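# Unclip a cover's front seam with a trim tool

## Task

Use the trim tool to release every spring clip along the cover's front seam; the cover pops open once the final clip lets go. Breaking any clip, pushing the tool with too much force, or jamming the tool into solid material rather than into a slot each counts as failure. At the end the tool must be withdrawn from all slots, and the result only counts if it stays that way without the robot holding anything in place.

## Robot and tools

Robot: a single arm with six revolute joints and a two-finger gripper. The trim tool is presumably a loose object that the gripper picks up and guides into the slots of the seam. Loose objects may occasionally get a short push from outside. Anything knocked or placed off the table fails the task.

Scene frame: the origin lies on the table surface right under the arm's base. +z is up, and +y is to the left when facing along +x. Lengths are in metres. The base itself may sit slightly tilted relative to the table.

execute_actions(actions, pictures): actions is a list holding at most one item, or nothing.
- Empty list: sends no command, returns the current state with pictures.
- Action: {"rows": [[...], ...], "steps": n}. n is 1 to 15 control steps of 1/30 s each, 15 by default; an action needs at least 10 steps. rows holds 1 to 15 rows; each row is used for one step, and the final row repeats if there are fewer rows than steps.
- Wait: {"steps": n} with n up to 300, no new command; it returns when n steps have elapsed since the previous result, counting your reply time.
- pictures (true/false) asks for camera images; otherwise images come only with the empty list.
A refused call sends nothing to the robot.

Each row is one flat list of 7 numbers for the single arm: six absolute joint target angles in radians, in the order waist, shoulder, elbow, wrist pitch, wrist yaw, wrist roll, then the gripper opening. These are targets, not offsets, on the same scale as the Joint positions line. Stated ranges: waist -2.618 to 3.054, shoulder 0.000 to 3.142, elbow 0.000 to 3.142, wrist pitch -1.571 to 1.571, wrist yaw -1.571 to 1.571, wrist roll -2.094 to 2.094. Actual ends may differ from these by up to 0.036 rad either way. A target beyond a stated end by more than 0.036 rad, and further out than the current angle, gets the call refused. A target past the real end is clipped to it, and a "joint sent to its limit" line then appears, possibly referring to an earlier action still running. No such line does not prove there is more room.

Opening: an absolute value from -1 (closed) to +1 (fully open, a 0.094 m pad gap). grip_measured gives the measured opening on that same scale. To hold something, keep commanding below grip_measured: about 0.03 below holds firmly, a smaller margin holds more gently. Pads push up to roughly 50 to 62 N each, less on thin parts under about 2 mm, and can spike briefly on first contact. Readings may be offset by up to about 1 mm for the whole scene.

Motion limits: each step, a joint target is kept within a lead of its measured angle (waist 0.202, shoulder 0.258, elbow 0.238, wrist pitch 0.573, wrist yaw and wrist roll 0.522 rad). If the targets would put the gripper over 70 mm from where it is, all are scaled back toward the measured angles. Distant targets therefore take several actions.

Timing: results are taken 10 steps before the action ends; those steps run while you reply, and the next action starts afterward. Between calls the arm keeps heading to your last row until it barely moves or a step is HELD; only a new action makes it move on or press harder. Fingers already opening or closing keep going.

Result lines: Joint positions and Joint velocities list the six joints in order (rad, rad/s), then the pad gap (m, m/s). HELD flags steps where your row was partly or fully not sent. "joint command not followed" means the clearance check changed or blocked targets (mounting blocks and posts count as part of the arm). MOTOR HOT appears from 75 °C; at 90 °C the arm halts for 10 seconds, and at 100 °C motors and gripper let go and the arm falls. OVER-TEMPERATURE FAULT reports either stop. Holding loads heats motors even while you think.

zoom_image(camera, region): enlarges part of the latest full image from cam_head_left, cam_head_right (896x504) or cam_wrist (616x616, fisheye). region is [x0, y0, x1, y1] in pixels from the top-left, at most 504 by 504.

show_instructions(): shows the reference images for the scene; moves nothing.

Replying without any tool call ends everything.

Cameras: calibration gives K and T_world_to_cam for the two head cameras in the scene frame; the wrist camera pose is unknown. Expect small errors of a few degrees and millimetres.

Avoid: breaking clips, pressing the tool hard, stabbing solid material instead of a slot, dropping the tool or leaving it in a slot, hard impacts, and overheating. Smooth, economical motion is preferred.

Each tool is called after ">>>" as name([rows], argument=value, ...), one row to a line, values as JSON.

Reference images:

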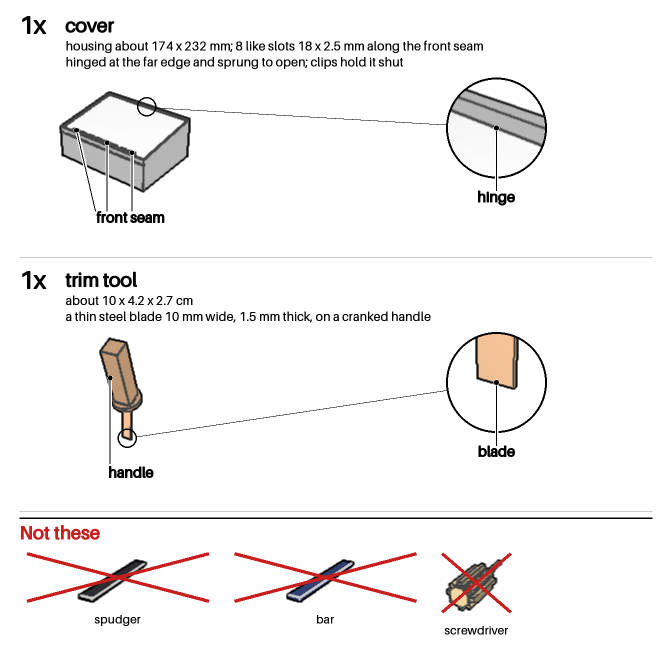

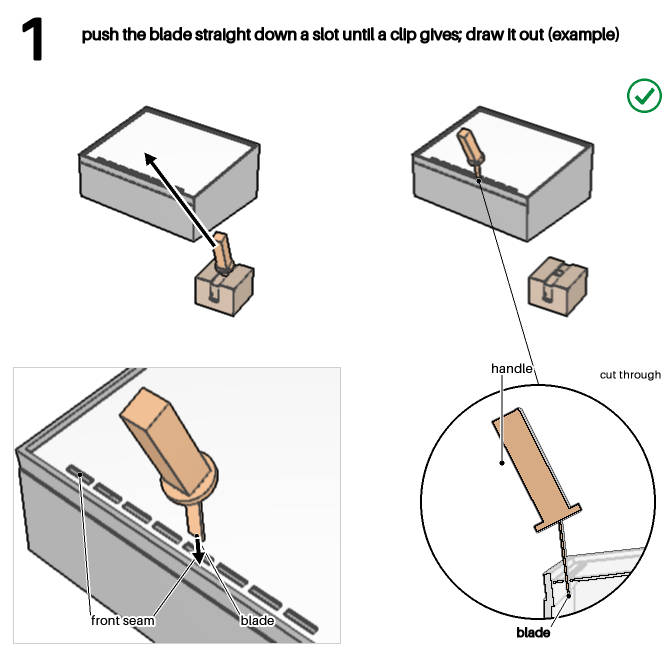

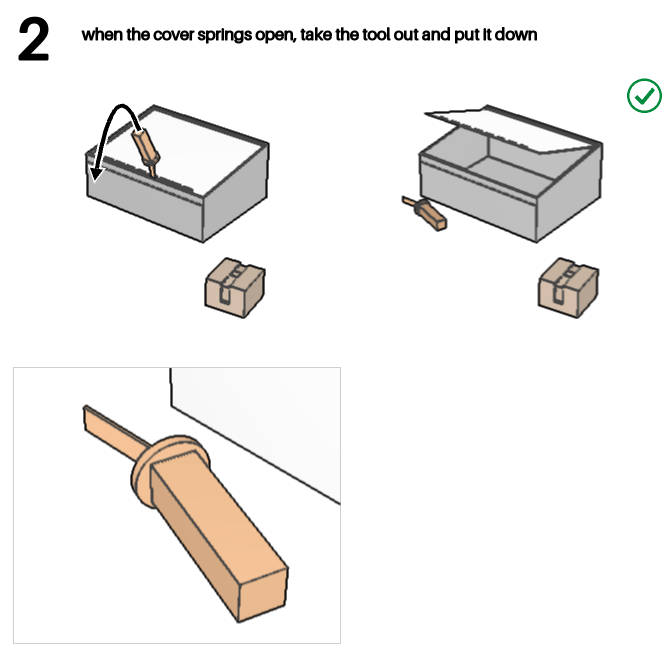

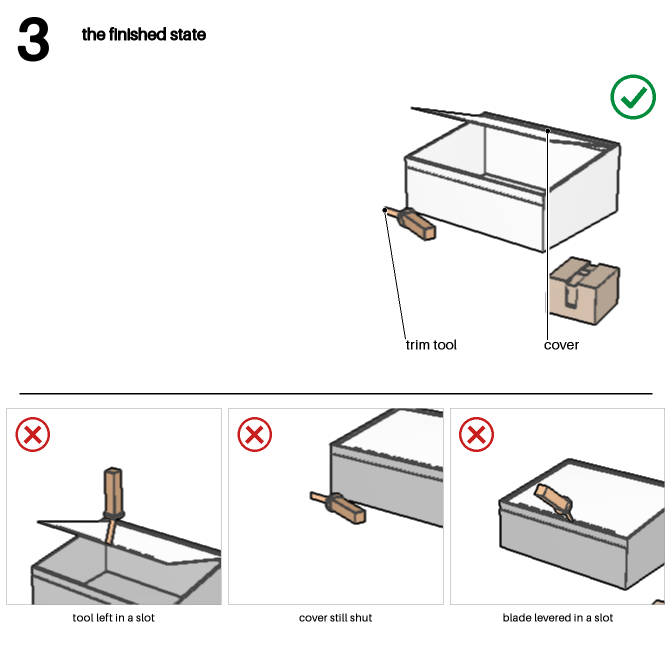

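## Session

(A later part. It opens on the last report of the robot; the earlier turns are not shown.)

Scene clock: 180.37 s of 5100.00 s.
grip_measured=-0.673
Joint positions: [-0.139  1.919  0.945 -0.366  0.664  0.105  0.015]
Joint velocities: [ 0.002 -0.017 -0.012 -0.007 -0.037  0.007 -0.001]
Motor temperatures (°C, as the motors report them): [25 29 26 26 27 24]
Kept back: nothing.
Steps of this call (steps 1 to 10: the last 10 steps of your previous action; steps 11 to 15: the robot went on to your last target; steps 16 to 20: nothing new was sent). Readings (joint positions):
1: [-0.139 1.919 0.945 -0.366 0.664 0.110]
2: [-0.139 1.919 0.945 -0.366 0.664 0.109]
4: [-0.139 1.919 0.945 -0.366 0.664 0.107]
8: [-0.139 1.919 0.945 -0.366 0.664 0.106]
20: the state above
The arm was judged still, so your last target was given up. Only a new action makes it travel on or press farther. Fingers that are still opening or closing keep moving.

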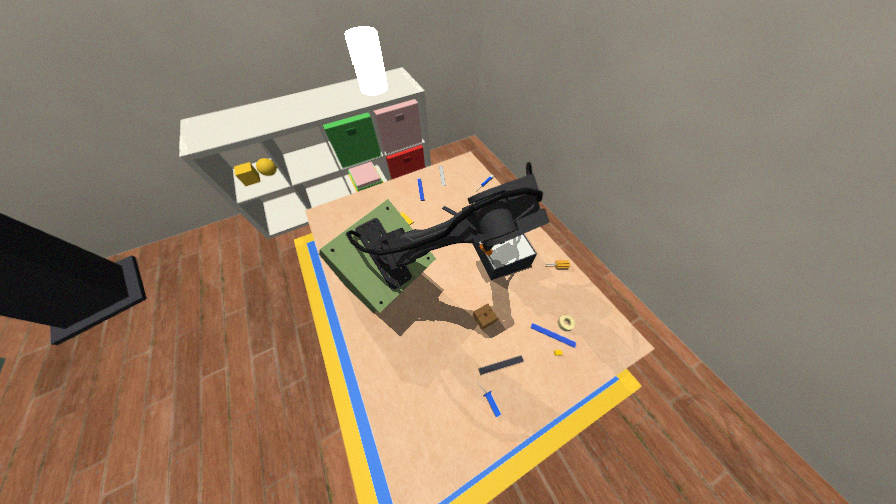

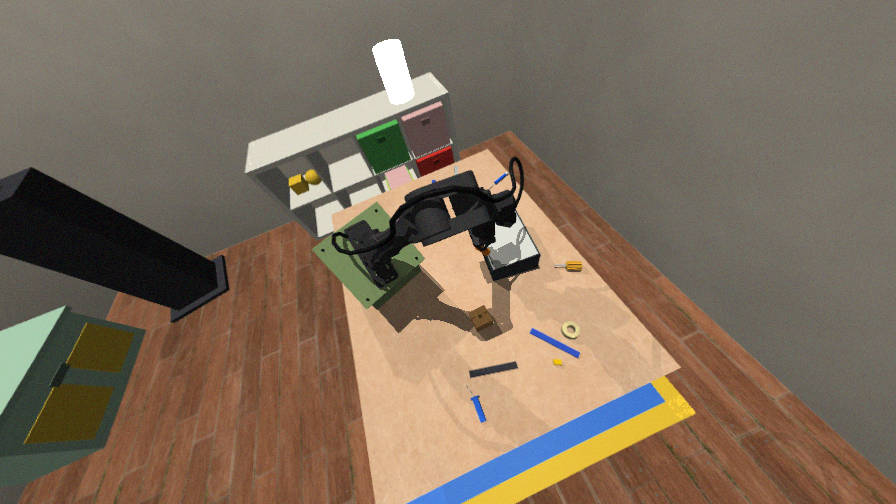

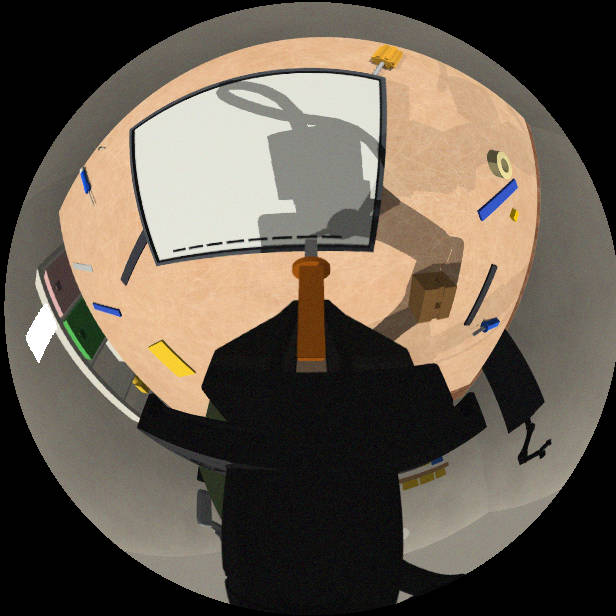

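>>> execute_actions([
  {"rows": [[-0.139,1.919,0.984,-0.366,0.668,0.105,-0.72],[-0.139,1.919,0.988,-0.366,0.668,0.105,-0.72],[-0.139,1.919,0.992,-0.366,0.668,0.105,-0.72],[-0.139,1.919,0.996,-0.366,0.668,0.105,-0.72],[-0.139,1.919,1.000,-0.366,0.668,0.105,-0.72]], "steps": 12},
])

>>> execute_actions([
  {"steps": 20},
], pictures=true)

>>> zoom_image(camera="cam_wrist", region=[255, 210, 345, 270])

Scene clock: 180.87 s of 5100.00 s.
grip_measured=-0.673
Joint positions: [-0.139  1.919  0.947 -0.367  0.664  0.105  0.015]
Joint velocities: [-0.002  0.007  0.056 -0.007 -0.095  0.007  0.   ]
Motor temperatures (°C, as the motors report them): [25 29 26 26 27 24]
Steps of this call (steps 1 to 13: nothing new was sent; steps 14 to 15: the first 2 steps of this action). Readings (joint positions):
14: [-0.139 1.919 0.945 -0.366 0.664 0.105]
15: the state above

Scene clock: 181.53 s of 5100.00 s.
grip_measured=-0.673
Joint positions: [-0.139  1.919  0.974 -0.367  0.664  0.105  0.015]
Joint velocities: [ 0.002 -0.007  0.007 -0.022 -0.007 -0.022  0.   ]
Motor temperatures (°C, as the motors report them): [25 29 26 26 27 24]
Kept back: nothing.
Steps of this call (steps 1 to 10: the last 10 steps of your previous action; steps 11 to 20: the robot went on to your last target). Readings (joint positions):
1: [-0.139 1.919 0.949 -0.367 0.664 0.105]
2: [-0.139 1.919 0.954 -0.367 0.664 0.105]
4: [-0.139 1.919 0.965 -0.367 0.664 0.105]
8: [-0.139 1.919 0.974 -0.367 0.664 0.105]
20: the state above

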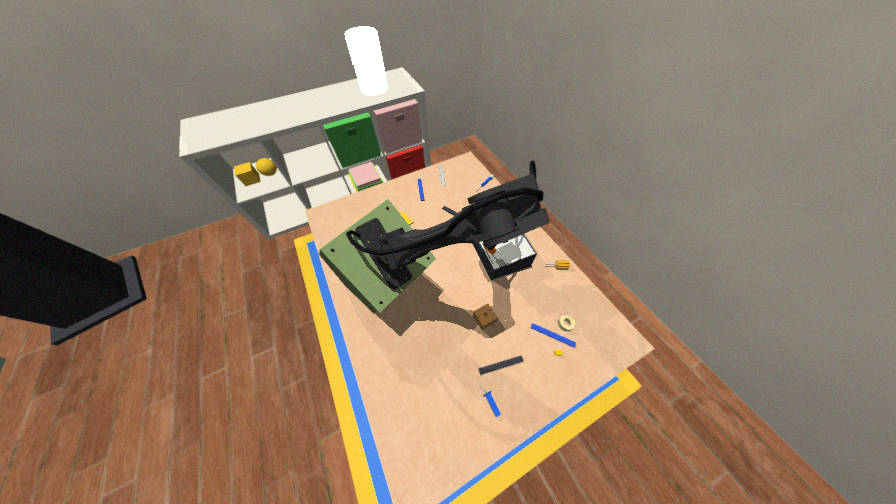

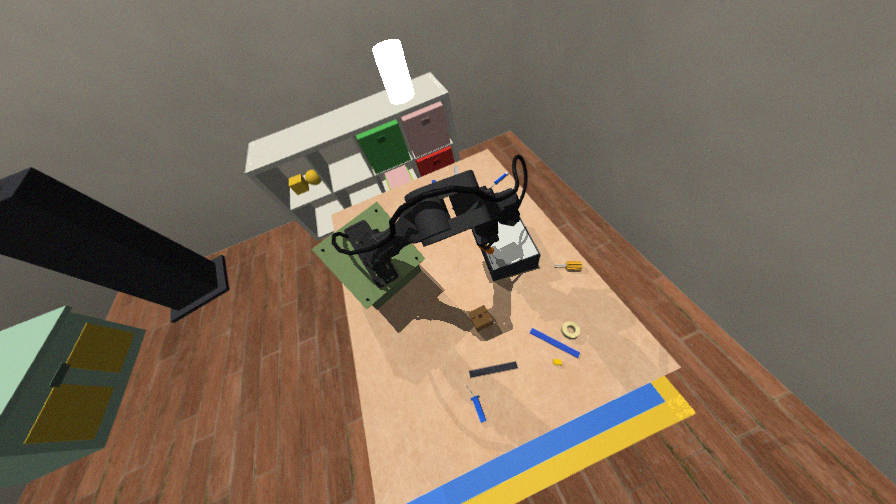

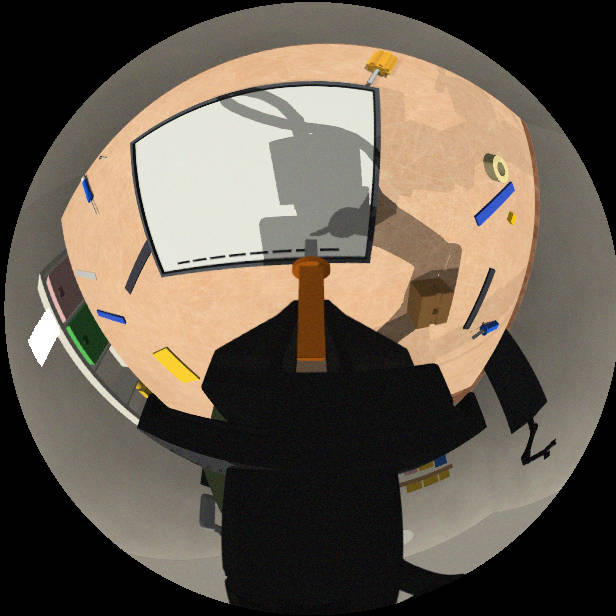

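Region (255, 210, 345, 270) of cam_wrist's 616x616 image, scaled by 5.600, with more detail than that image has.

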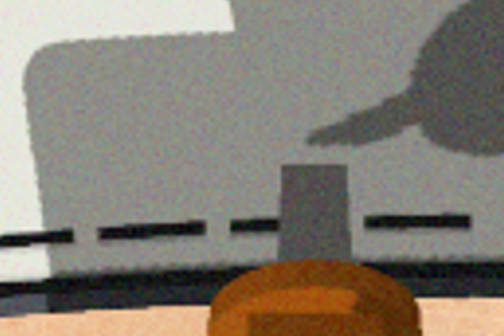

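>>> execute_actions([
  {"rows": [[-0.139,1.919,1.000,-0.385,0.668,0.105,-0.72],[-0.139,1.919,1.000,-0.395,0.668,0.105,-0.72],[-0.139,1.919,1.000,-0.405,0.668,0.105,-0.72],[-0.139,1.919,1.000,-0.415,0.668,0.105,-0.72],[-0.139,1.919,1.000,-0.421,0.668,0.105,-0.72]], "steps": 12},
])

>>> execute_actions([
  {"steps": 20},
], pictures=true)

>>> zoom_image(camera="cam_wrist", region=[255, 210, 345, 270])

Scene clock: 183.07 s of 5100.00 s.
grip_measured=-0.673
Joint positions: [-0.139  1.919  0.974 -0.368  0.664  0.105  0.015]
Joint velocities: [ 0.002 -0.017 -0.002 -0.037  0.066 -0.007 -0.   ]
Motor temperatures (°C, as the motors report them): [25 29 26 26 27 24]
Steps of this call (steps 1 to 15: the robot went on to your last target; steps 16 to 44: nothing new was sent; steps 45 to 46: the first 2 steps of this action). Readings (joint positions):
45: [-0.139 1.919 0.974 -0.367 0.664 0.105]
46: the state above

Scene clock: 183.73 s of 5100.00 s.
grip_measured=-0.673
Joint positions: [-0.139  1.919  0.974 -0.405  0.664  0.105  0.015]
Joint velocities: [-0.017 -0.007  0.012 -0.081  0.007  0.066 -0.   ]
Motor temperatures (°C, as the motors report them): [25 29 26 26 27 24]
Kept back: nothing.
Steps of this call (steps 1 to 10: the last 10 steps of your previous action; steps 11 to 20: the robot went on to your last target). Readings (joint positions):
1: [-0.139 1.919 0.974 -0.371 0.664 0.105]
2: [-0.139 1.919 0.974 -0.376 0.664 0.105]
4: [-0.139 1.919 0.974 -0.387 0.664 0.105]
8: [-0.139 1.919 0.974 -0.398 0.664 0.105]
20: the state above

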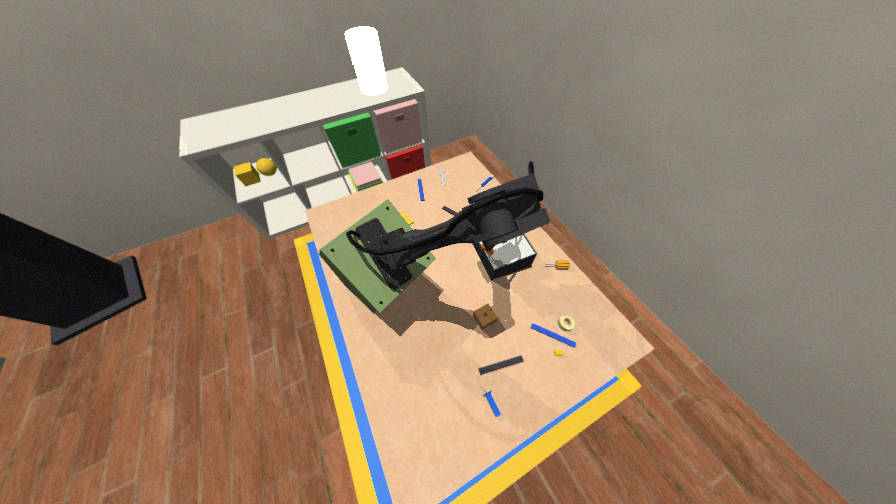

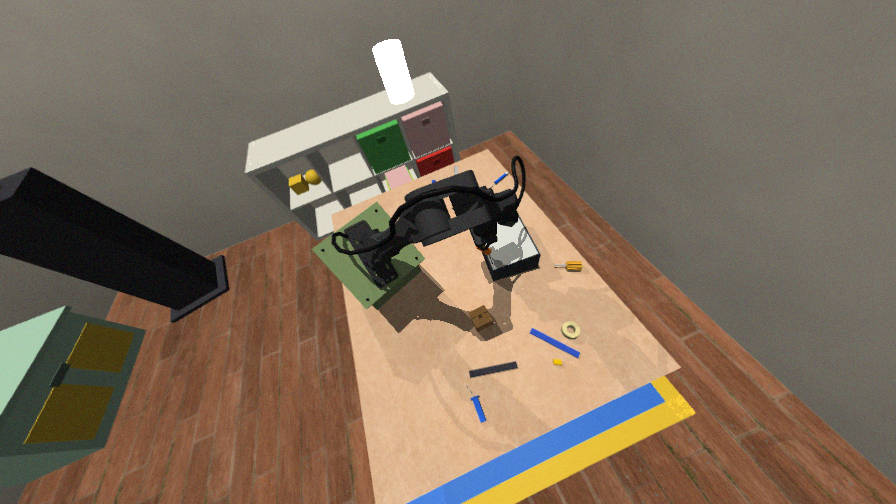

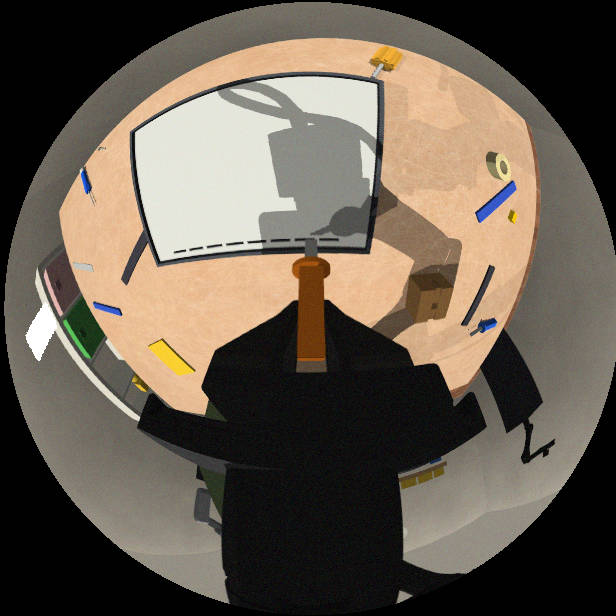

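Region (255, 210, 345, 270) of cam_wrist's 616x616 image, scaled by 5.600, with more detail than that image has.

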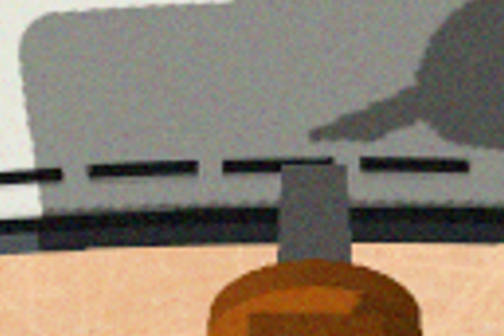

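>>> execute_actions([
  {"rows": [[-0.139,1.940,0.990,-0.395,0.668,0.105,-0.72],[-0.139,1.945,0.990,-0.391,0.668,0.105,-0.72],[-0.139,1.947,0.990,-0.388,0.668,0.105,-0.72],[-0.139,1.949,0.990,-0.385,0.668,0.105,-0.72],[-0.139,1.951,0.990,-0.382,0.668,0.105,-0.72],[-0.139,1.953,0.990,-0.379,0.668,0.105,-0.72],[-0.139,1.955,0.990,-0.376,0.668,0.105,-0.72],[-0.139,1.955,0.990,-0.373,0.668,0.105,-0.72],[-0.139,1.955,0.990,-0.371,0.668,0.105,-0.72]], "steps": 12},
])

>>> execute_actions([
  {"steps": 22},
], pictures=true)

>>> zoom_image(camera="cam_wrist", region=[255, 210, 345, 270])

Scene clock: 184.90 s of 5100.00 s.
grip_measured=-0.673
Joint positions: [-0.139  1.92   0.974 -0.405  0.664  0.105  0.015]
Joint velocities: [ 0.002  0.017  0.002  0.095 -0.066  0.037 -0.002]
Motor temperatures (°C, as the motors report them): [25 29 26 26 27 24]
Steps of this call (steps 1 to 15: the robot went on to your last target; steps 16 to 33: nothing new was sent; steps 34 to 35: the first 2 steps of this action). Readings (joint positions):
34: [-0.139 1.919 0.974 -0.405 0.664 0.105]
35: the state above

Scene clock: 185.63 s of 5100.00 s.
grip_measured=-0.673
Joint positions: [-0.139  1.941  0.974 -0.386  0.664  0.105  0.015]
Joint velocities: [-0.017  0.002  0.007  0.022 -0.022  0.022 -0.   ]
Motor temperatures (°C, as the motors report them): [25 29 26 26 27 24]
Kept back: nothing.
Steps of this call (steps 1 to 10: the last 10 steps of your previous action; steps 11 to 22: the robot went on to your last target). Readings (joint positions):
1: [-0.139 1.922 0.974 -0.404 0.664 0.105]
2: [-0.139 1.925 0.974 -0.403 0.664 0.105]
4: [-0.139 1.932 0.974 -0.400 0.664 0.105]
8: [-0.139 1.940 0.974 -0.394 0.664 0.105]
22: the state above

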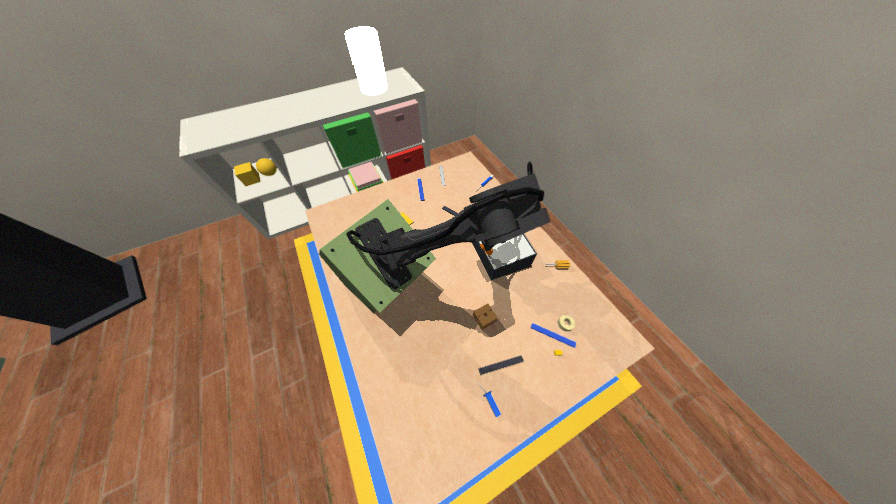

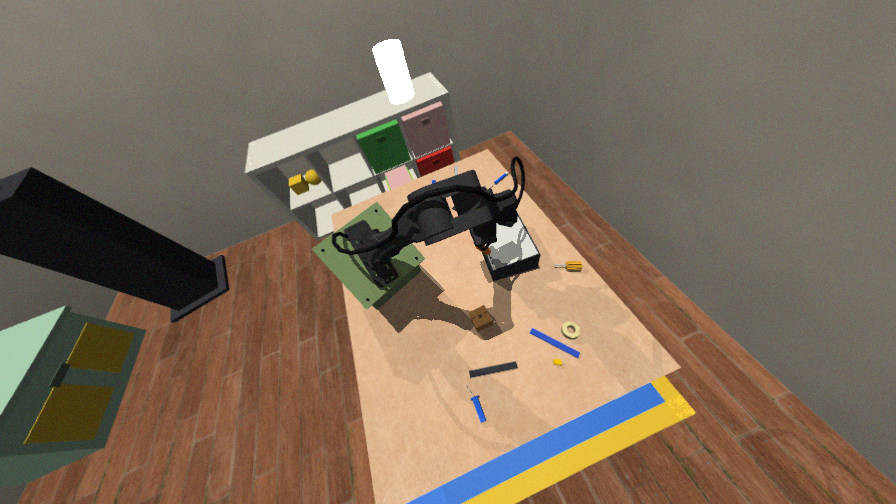

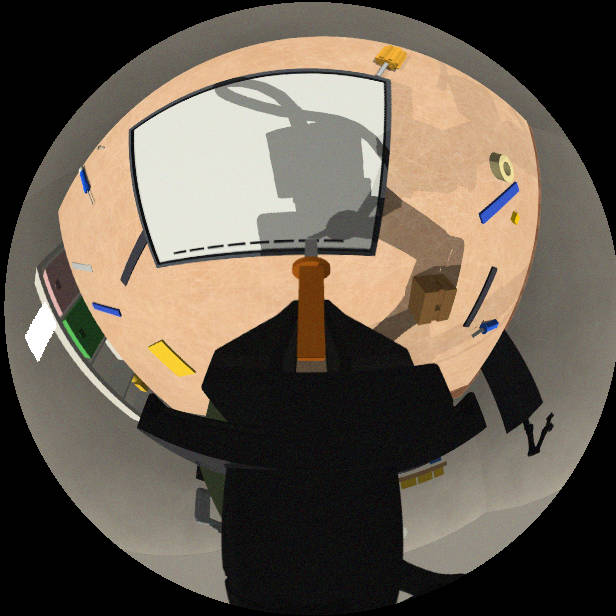

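Region (255, 210, 345, 270) of cam_wrist's 616x616 image, scaled by 5.600, with more detail than that image has.

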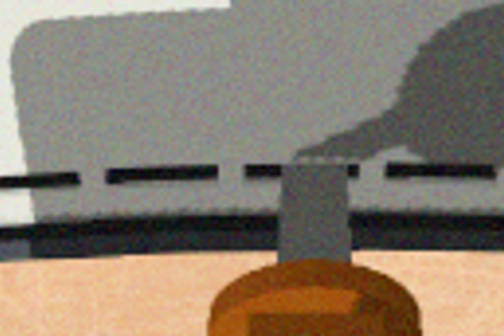

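>>> zoom_image(camera="cam_wrist", region=[285, 220, 345, 260])

Region (285, 220, 345, 260) of cam_wrist's 616x616 image, scaled by 8.400, with more detail than that image has.

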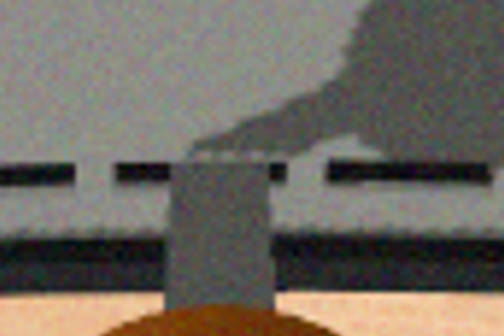

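>>> execute_actions([
  {"rows": [[-0.139,1.950,0.990,-0.406,0.668,0.105,-0.72]], "steps": 12},
])

>>> execute_actions([
  {"steps": 20},
], pictures=true)

>>> zoom_image(camera="cam_wrist", region=[285, 220, 345, 260])

Scene clock: 187.53 s of 5100.00 s.
grip_measured=-0.673
Joint positions: [-0.139  1.941  0.974 -0.387  0.664  0.105  0.015]
Joint velocities: [ 0.007 -0.007  0.002 -0.007  0.037  0.007 -0.001]
Motor temperatures (°C, as the motors report them): [26 29 26 26 27 24]
Steps of this call (steps 1 to 15: the robot went on to your last target; steps 16 to 55: nothing new was sent; steps 56 to 57: the first 2 steps of this action). Readings (joint positions):
56: [-0.139 1.941 0.974 -0.386 0.664 0.105]
57: the state above

Scene clock: 188.20 s of 5100.00 s.
grip_measured=-0.673
Joint positions: [-0.139  1.941  0.974 -0.39   0.664  0.105  0.015]
Joint velocities: [-0.012 -0.002 -0.002 -0.037 -0.037  0.022 -0.   ]
Motor temperatures (°C, as the motors report them): [26 29 26 26 27 24]
Kept back: nothing.
Steps of this call (steps 1 to 10: the last 10 steps of your previous action; steps 11 to 15: the robot went on to your last target; steps 16 to 20: nothing new was sent). Readings (joint positions):
1: [-0.139 1.941 0.974 -0.387 0.664 0.105]
2: [-0.139 1.941 0.974 -0.388 0.664 0.105]
4: [-0.139 1.941 0.974 -0.389 0.664 0.105]
8: [-0.139 1.941 0.974 -0.390 0.664 0.105]
20: the state above
The arm was judged still, so your last target was given up. Only a new action makes it travel on or press farther. Fingers that are still opening or closing keep moving.

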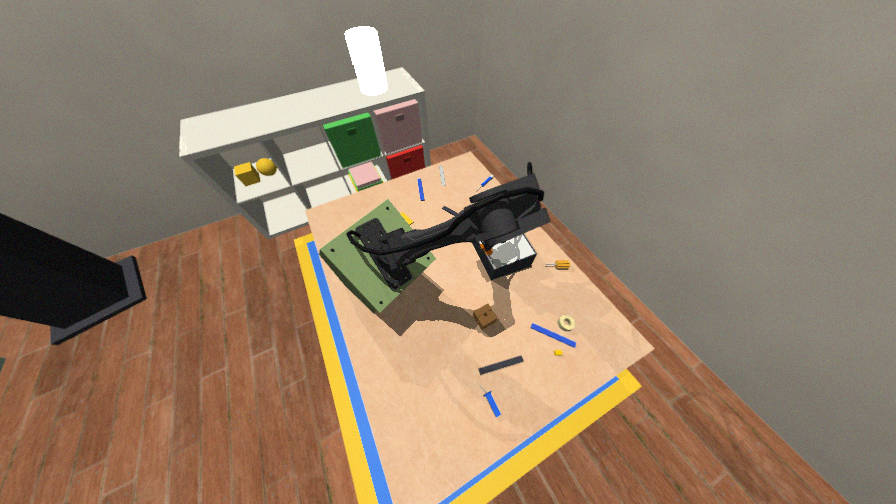

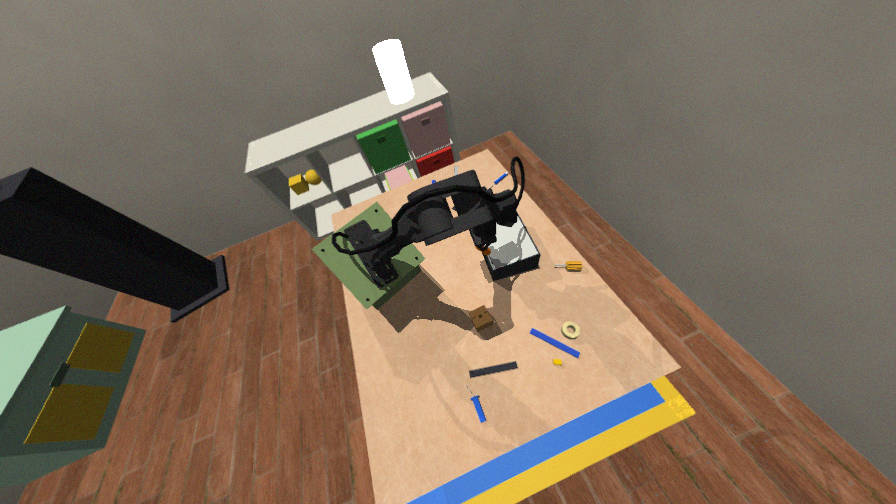

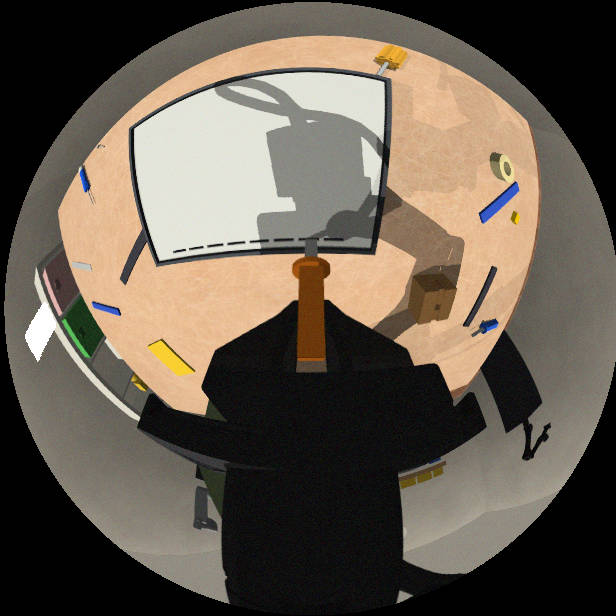

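Region (285, 220, 345, 260) of cam_wrist's 616x616 image, scaled by 8.400, with more detail than that image has.

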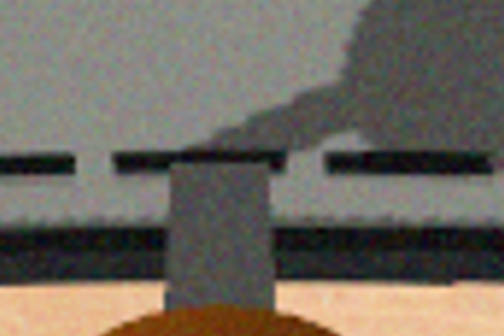

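>>> execute_actions([
  {"rows": [[-0.139,1.965,0.990,-0.373,0.668,0.105,-0.72],[-0.139,1.968,0.990,-0.372,0.668,0.105,-0.72],[-0.139,1.970,0.990,-0.371,0.668,0.105,-0.72],[-0.139,1.971,0.990,-0.370,0.668,0.105,-0.72],[-0.139,1.971,0.990,-0.370,0.668,0.105,-0.72],[-0.139,1.971,0.990,-0.370,0.668,0.105,-0.72],[-0.139,1.955,0.990,-0.370,0.668,0.105,-0.72]], "steps": 12},
])

>>> execute_actions([
  {"steps": 15},
], pictures=true)

>>> zoom_image(camera="cam_wrist", region=[285, 220, 345, 260])

Scene clock: 189.50 s of 5100.00 s.
grip_measured=-0.673
Joint positions: [-0.139  1.942  0.974 -0.389  0.664  0.105  0.015]
Joint velocities: [ 0.012  0.046 -0.017  0.051  0.037 -0.022  0.   ]
Motor temperatures (°C, as the motors report them): [26 29 26 26 27 24]
Steps of this call (steps 1 to 37: nothing new was sent; steps 38 to 39: the first 2 steps of this action). Readings (joint positions):
38: [-0.139 1.941 0.974 -0.390 0.664 0.105]
39: the state above

Scene clock: 190.00 s of 5100.00 s.
grip_measured=-0.673
Joint positions: [-0.139  1.952  0.974 -0.381  0.664  0.105  0.015]
Joint velocities: [ 0.007  0.002  0.002 -0.007 -0.022 -0.051  0.   ]
Motor temperatures (°C, as the motors report them): [26 29 26 26 27 24]
Kept back: nothing.
Steps of this call (steps 1 to 10: the last 10 steps of your previous action; steps 11 to 15: the robot went on to your last target). Readings (joint positions):
1: [-0.139 1.944 0.974 -0.387 0.664 0.105]
2: [-0.139 1.947 0.974 -0.387 0.664 0.105]
4: [-0.139 1.952 0.974 -0.382 0.664 0.105]
8: [-0.139 1.952 0.974 -0.381 0.664 0.105]
15: the state above

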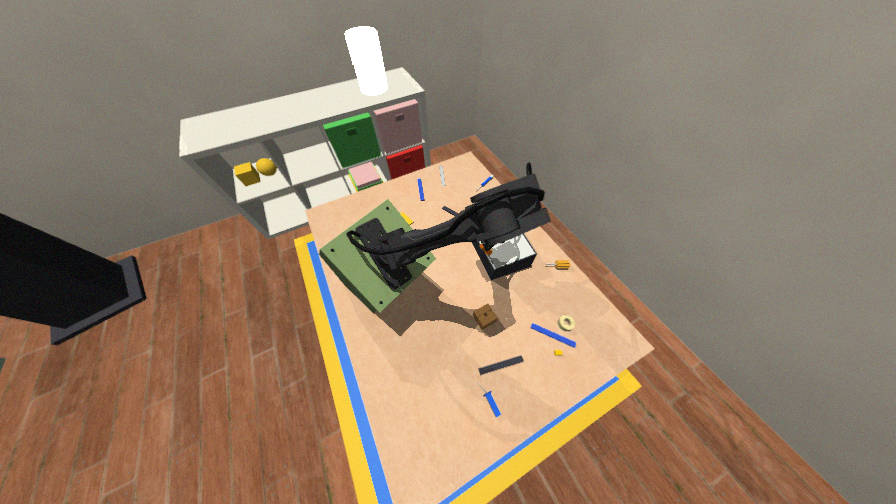

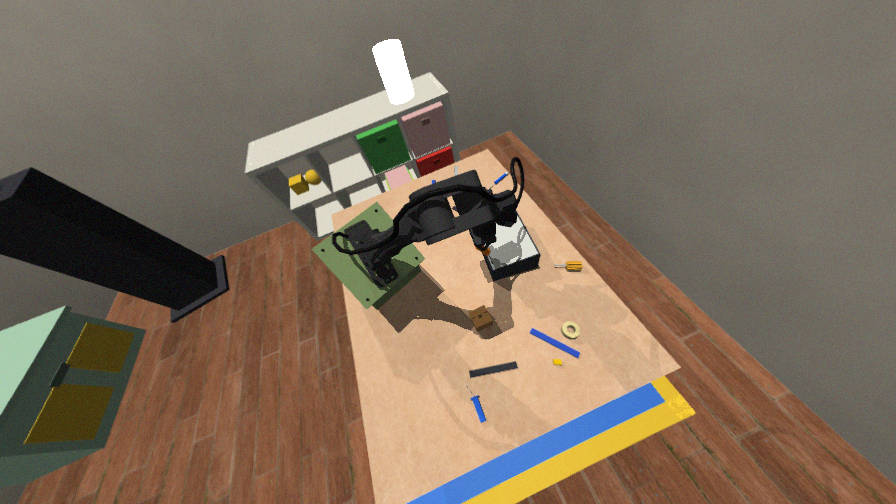

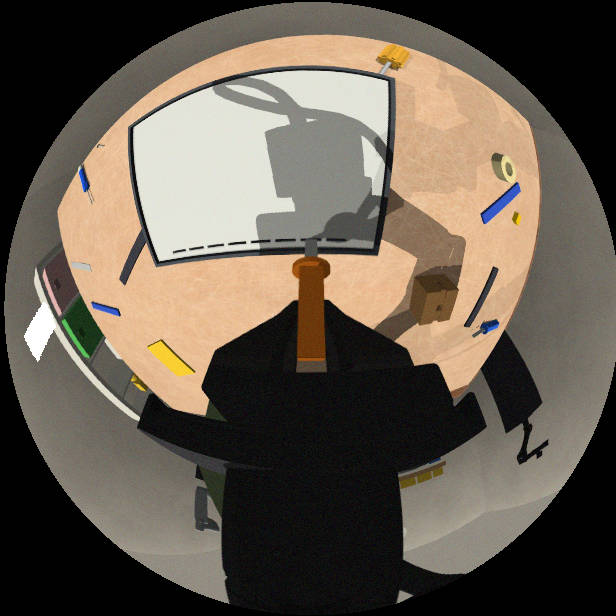

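Region (285, 220, 345, 260) of cam_wrist's 616x616 image, scaled by 8.400, with more detail than that image has.

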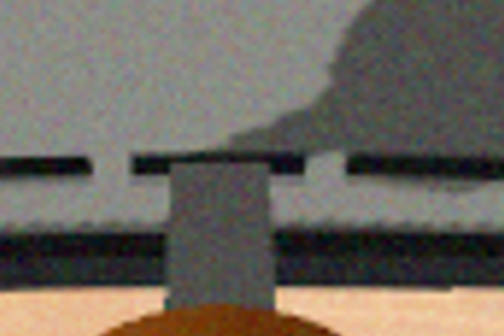

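>>> execute_actions([
  {"rows": [[-0.139,1.955,0.990,-0.364,0.668,0.105,-0.72],[-0.139,1.955,0.990,-0.362,0.668,0.105,-0.72]], "steps": 12},
])

>>> execute_actions([
  {"steps": 15},
], pictures=true)

>>> zoom_image(camera="cam_wrist", region=[285, 220, 345, 260])

Scene clock: 190.67 s of 5100.00 s.
grip_measured=-0.673
Joint positions: [-0.139  1.952  0.974 -0.379  0.664  0.105  0.015]
Joint velocities: [-0.002  0.012  0.002  0.037 -0.051  0.007 -0.   ]
Motor temperatures (°C, as the motors report them): [26 29 26 26 27 24]
Steps of this call (steps 1 to 15: the robot went on to your last target; steps 16 to 18: nothing new was sent; steps 19 to 20: the first 2 steps of this action). Readings (joint positions):
19: [-0.139 1.952 0.974 -0.380 0.664 0.105]
20: the state above

Scene clock: 191.17 s of 5100.00 s.
grip_measured=-0.673
Joint positions: [-0.139  1.952  0.974 -0.377  0.664  0.105  0.015]
Joint velocities: [-0.007 -0.002  0.007 -0.051 -0.007 -0.007 -0.   ]
Motor temperatures (°C, as the motors report them): [26 29 27 26 27 24]
Kept back: nothing.
Steps of this call (steps 1 to 10: the last 10 steps of your previous action; steps 11 to 15: the robot went on to your last target). Readings (joint positions):
1: [-0.139 1.952 0.974 -0.379 0.664 0.105]
2: [-0.139 1.952 0.974 -0.379 0.664 0.105]
4: [-0.139 1.952 0.974 -0.378 0.664 0.105]
8: [-0.139 1.952 0.974 -0.377 0.664 0.105]
15: the state above
The arm was judged still, so your last target was given up. Only a new action makes it travel on or press farther. Fingers that are still opening or closing keep moving.

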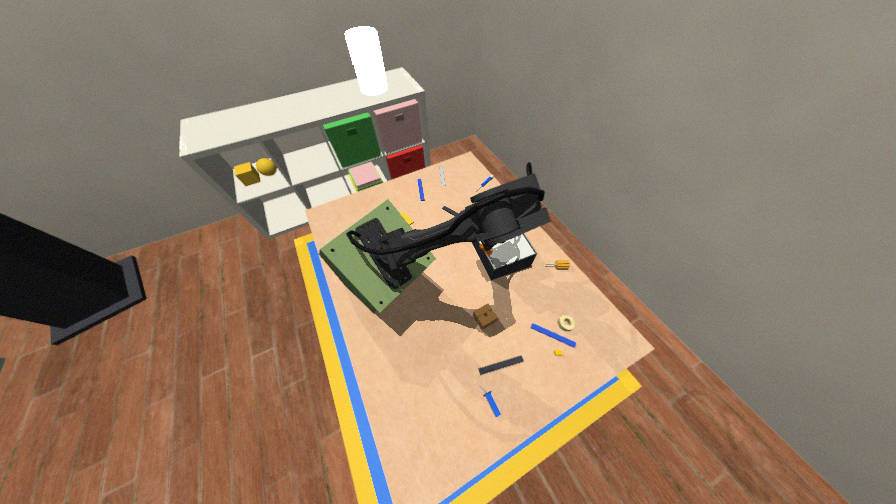

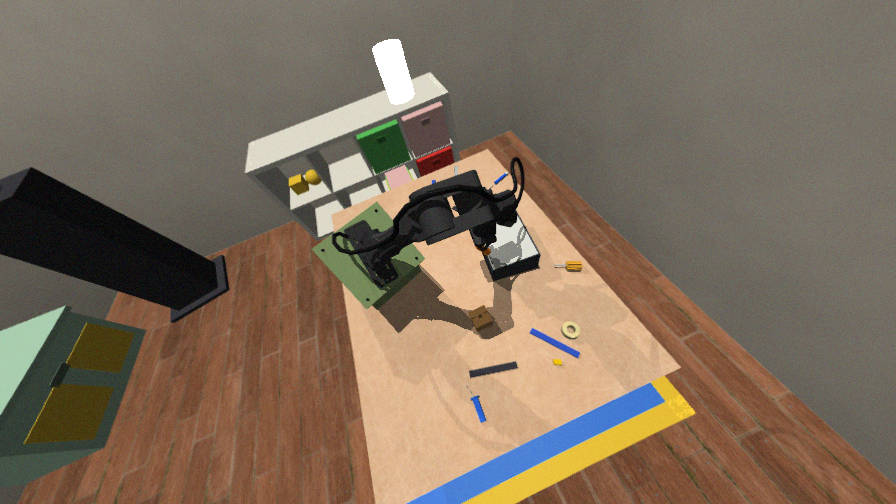

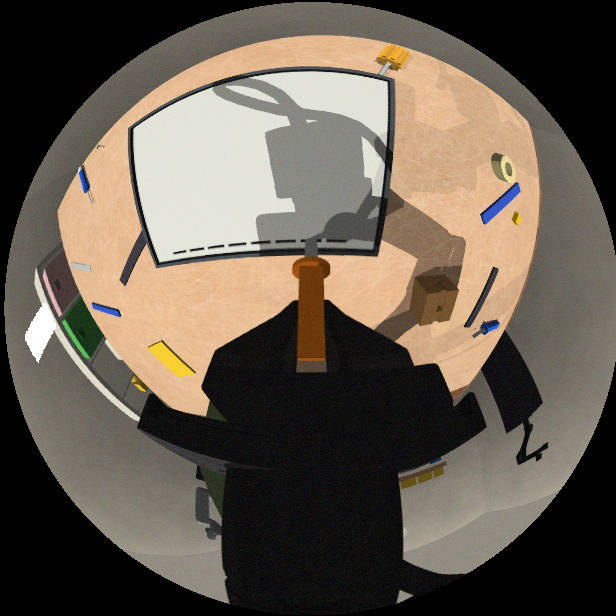

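Region (285, 220, 345, 260) of cam_wrist's 616x616 image, scaled by 8.400, with more detail than that image has.

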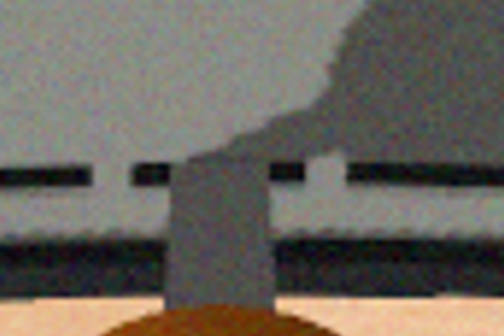

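>>> execute_actions([
  {"rows": [[-0.155,1.976,0.990,-0.360,0.668,0.105,-0.72],[-0.157,1.979,0.990,-0.358,0.668,0.105,-0.72],[-0.157,1.981,0.990,-0.356,0.668,0.105,-0.72],[-0.155,1.982,0.990,-0.355,0.668,0.105,-0.72],[-0.152,1.982,0.990,-0.354,0.668,0.105,-0.72],[-0.150,1.982,0.990,-0.354,0.668,0.105,-0.72],[-0.149,1.966,0.990,-0.354,0.668,0.105,-0.72]], "steps": 12},
])

>>> execute_actions([
  {"steps": 15},
], pictures=true)

>>> zoom_image(camera="cam_wrist", region=[285, 220, 345, 260])

Scene clock: 191.80 s of 5100.00 s.
grip_measured=-0.673
Joint positions: [-0.142  1.953  0.974 -0.376  0.664  0.105  0.015]
Joint velocities: [-0.061  0.046  0.007  0.095 -0.066  0.022 -0.001]
Motor temperatures (°C, as the motors report them): [26 29 27 26 27 24]
Steps of this call (steps 1 to 17: nothing new was sent; steps 18 to 19: the first 2 steps of this action). Readings (joint positions):
18: [-0.140 1.952 0.974 -0.376 0.664 0.105]
19: the state above

Scene clock: 192.30 s of 5100.00 s.
grip_measured=-0.673
Joint positions: [-0.15   1.963  0.974 -0.362  0.664  0.105  0.015]
Joint velocities: [ 0.007  0.002  0.002  0.051  0.022 -0.007 -0.   ]
Motor temperatures (°C, as the motors report them): [26 29 27 26 27 24]
Kept back: nothing.
Steps of this call (steps 1 to 10: the last 10 steps of your previous action; steps 11 to 15: the robot went on to your last target). Readings (joint positions):
1: [-0.146 1.955 0.974 -0.373 0.664 0.105]
2: [-0.148 1.959 0.974 -0.370 0.664 0.105]
4: [-0.150 1.962 0.974 -0.363 0.664 0.105]
8: [-0.150 1.963 0.974 -0.362 0.664 0.105]
15: the state above

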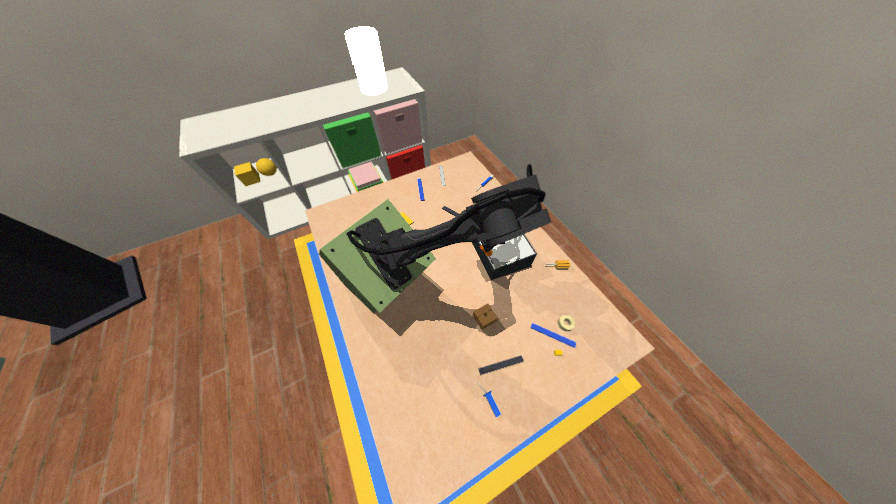

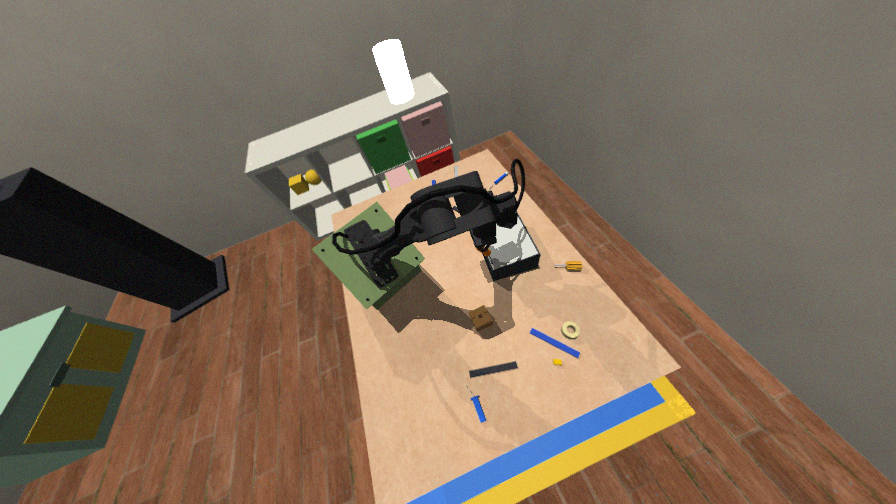

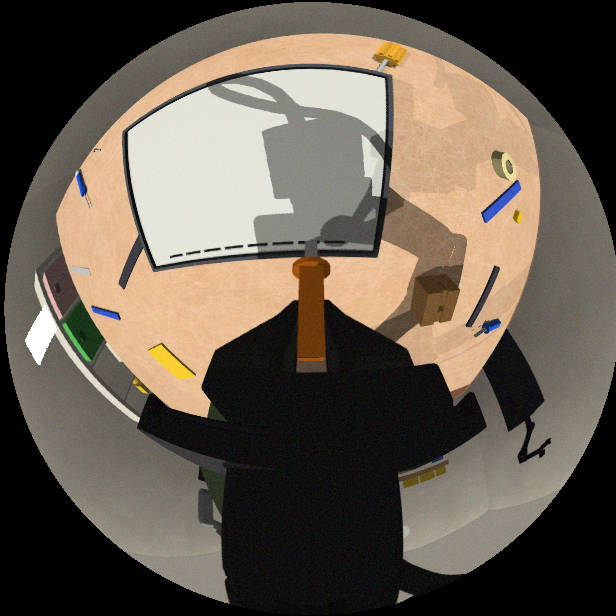

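Region (285, 220, 345, 260) of cam_wrist's 616x616 image, scaled by 8.400, with more detail than that image has.

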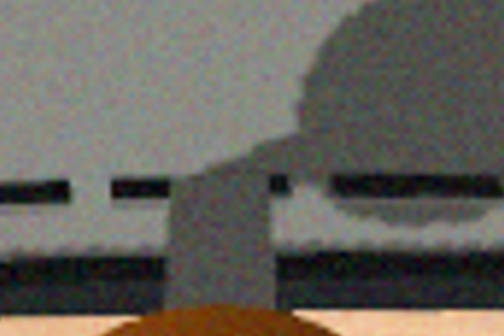

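>>> execute_actions([
  {"rows": [[-0.150,1.985,0.990,-0.347,0.668,0.105,-0.72],[-0.150,1.988,0.990,-0.346,0.668,0.105,-0.72],[-0.150,1.991,0.990,-0.345,0.668,0.105,-0.72],[-0.150,1.993,0.990,-0.344,0.668,0.105,-0.72],[-0.150,1.995,0.990,-0.343,0.668,0.105,-0.72],[-0.150,1.997,0.990,-0.342,0.668,0.105,-0.72],[-0.150,1.999,0.990,-0.341,0.668,0.105,-0.72],[-0.150,2.001,0.990,-0.340,0.668,0.105,-0.72],[-0.150,2.003,0.990,-0.339,0.668,0.105,-0.72],[-0.150,2.005,0.990,-0.338,0.668,0.105,-0.72]], "steps": 15},
])

>>> execute_actions([
  {"steps": 15},
])

Scene clock: 193.03 s of 5100.00 s.
grip_measured=-0.673
Joint positions: [-0.15   1.971  0.974 -0.353  0.664  0.105  0.015]
Joint velocities: [-0.007  0.066 -0.012  0.066 -0.037 -0.095  0.   ]
Motor temperatures (°C, as the motors report them): [26 29 27 26 27 24]
Steps of this call (steps 1 to 15: the robot went on to your last target; steps 16 to 17: nothing new was sent; steps 18 to 22: the first 5 steps of this action). Readings (joint positions):
18: [-0.150 1.963 0.974 -0.361 0.664 0.105]
19: [-0.150 1.963 0.974 -0.361 0.664 0.105]
21: [-0.150 1.968 0.974 -0.357 0.664 0.105]
22: the state above

Scene clock: 193.53 s of 5100.00 s.
grip_measured=-0.673
Joint positions: [-0.15   1.984  0.974 -0.337  0.664  0.105  0.015]
Joint velocities: [-0.007 -0.012 -0.017  0.007  0.022 -0.022 -0.   ]
Motor temperatures (°C, as the motors report them): [26 29 27 26 27 24]
Kept back: nothing.
Steps of this call (steps 1 to 10: the last 10 steps of your previous action; steps 11 to 15: the robot went on to your last target). Readings (joint positions):
1: [-0.150 1.973 0.974 -0.350 0.664 0.105]
2: [-0.150 1.976 0.974 -0.347 0.664 0.105]
4: [-0.150 1.980 0.974 -0.343 0.664 0.105]
8: [-0.150 1.984 0.974 -0.337 0.664 0.105]
15: the state above


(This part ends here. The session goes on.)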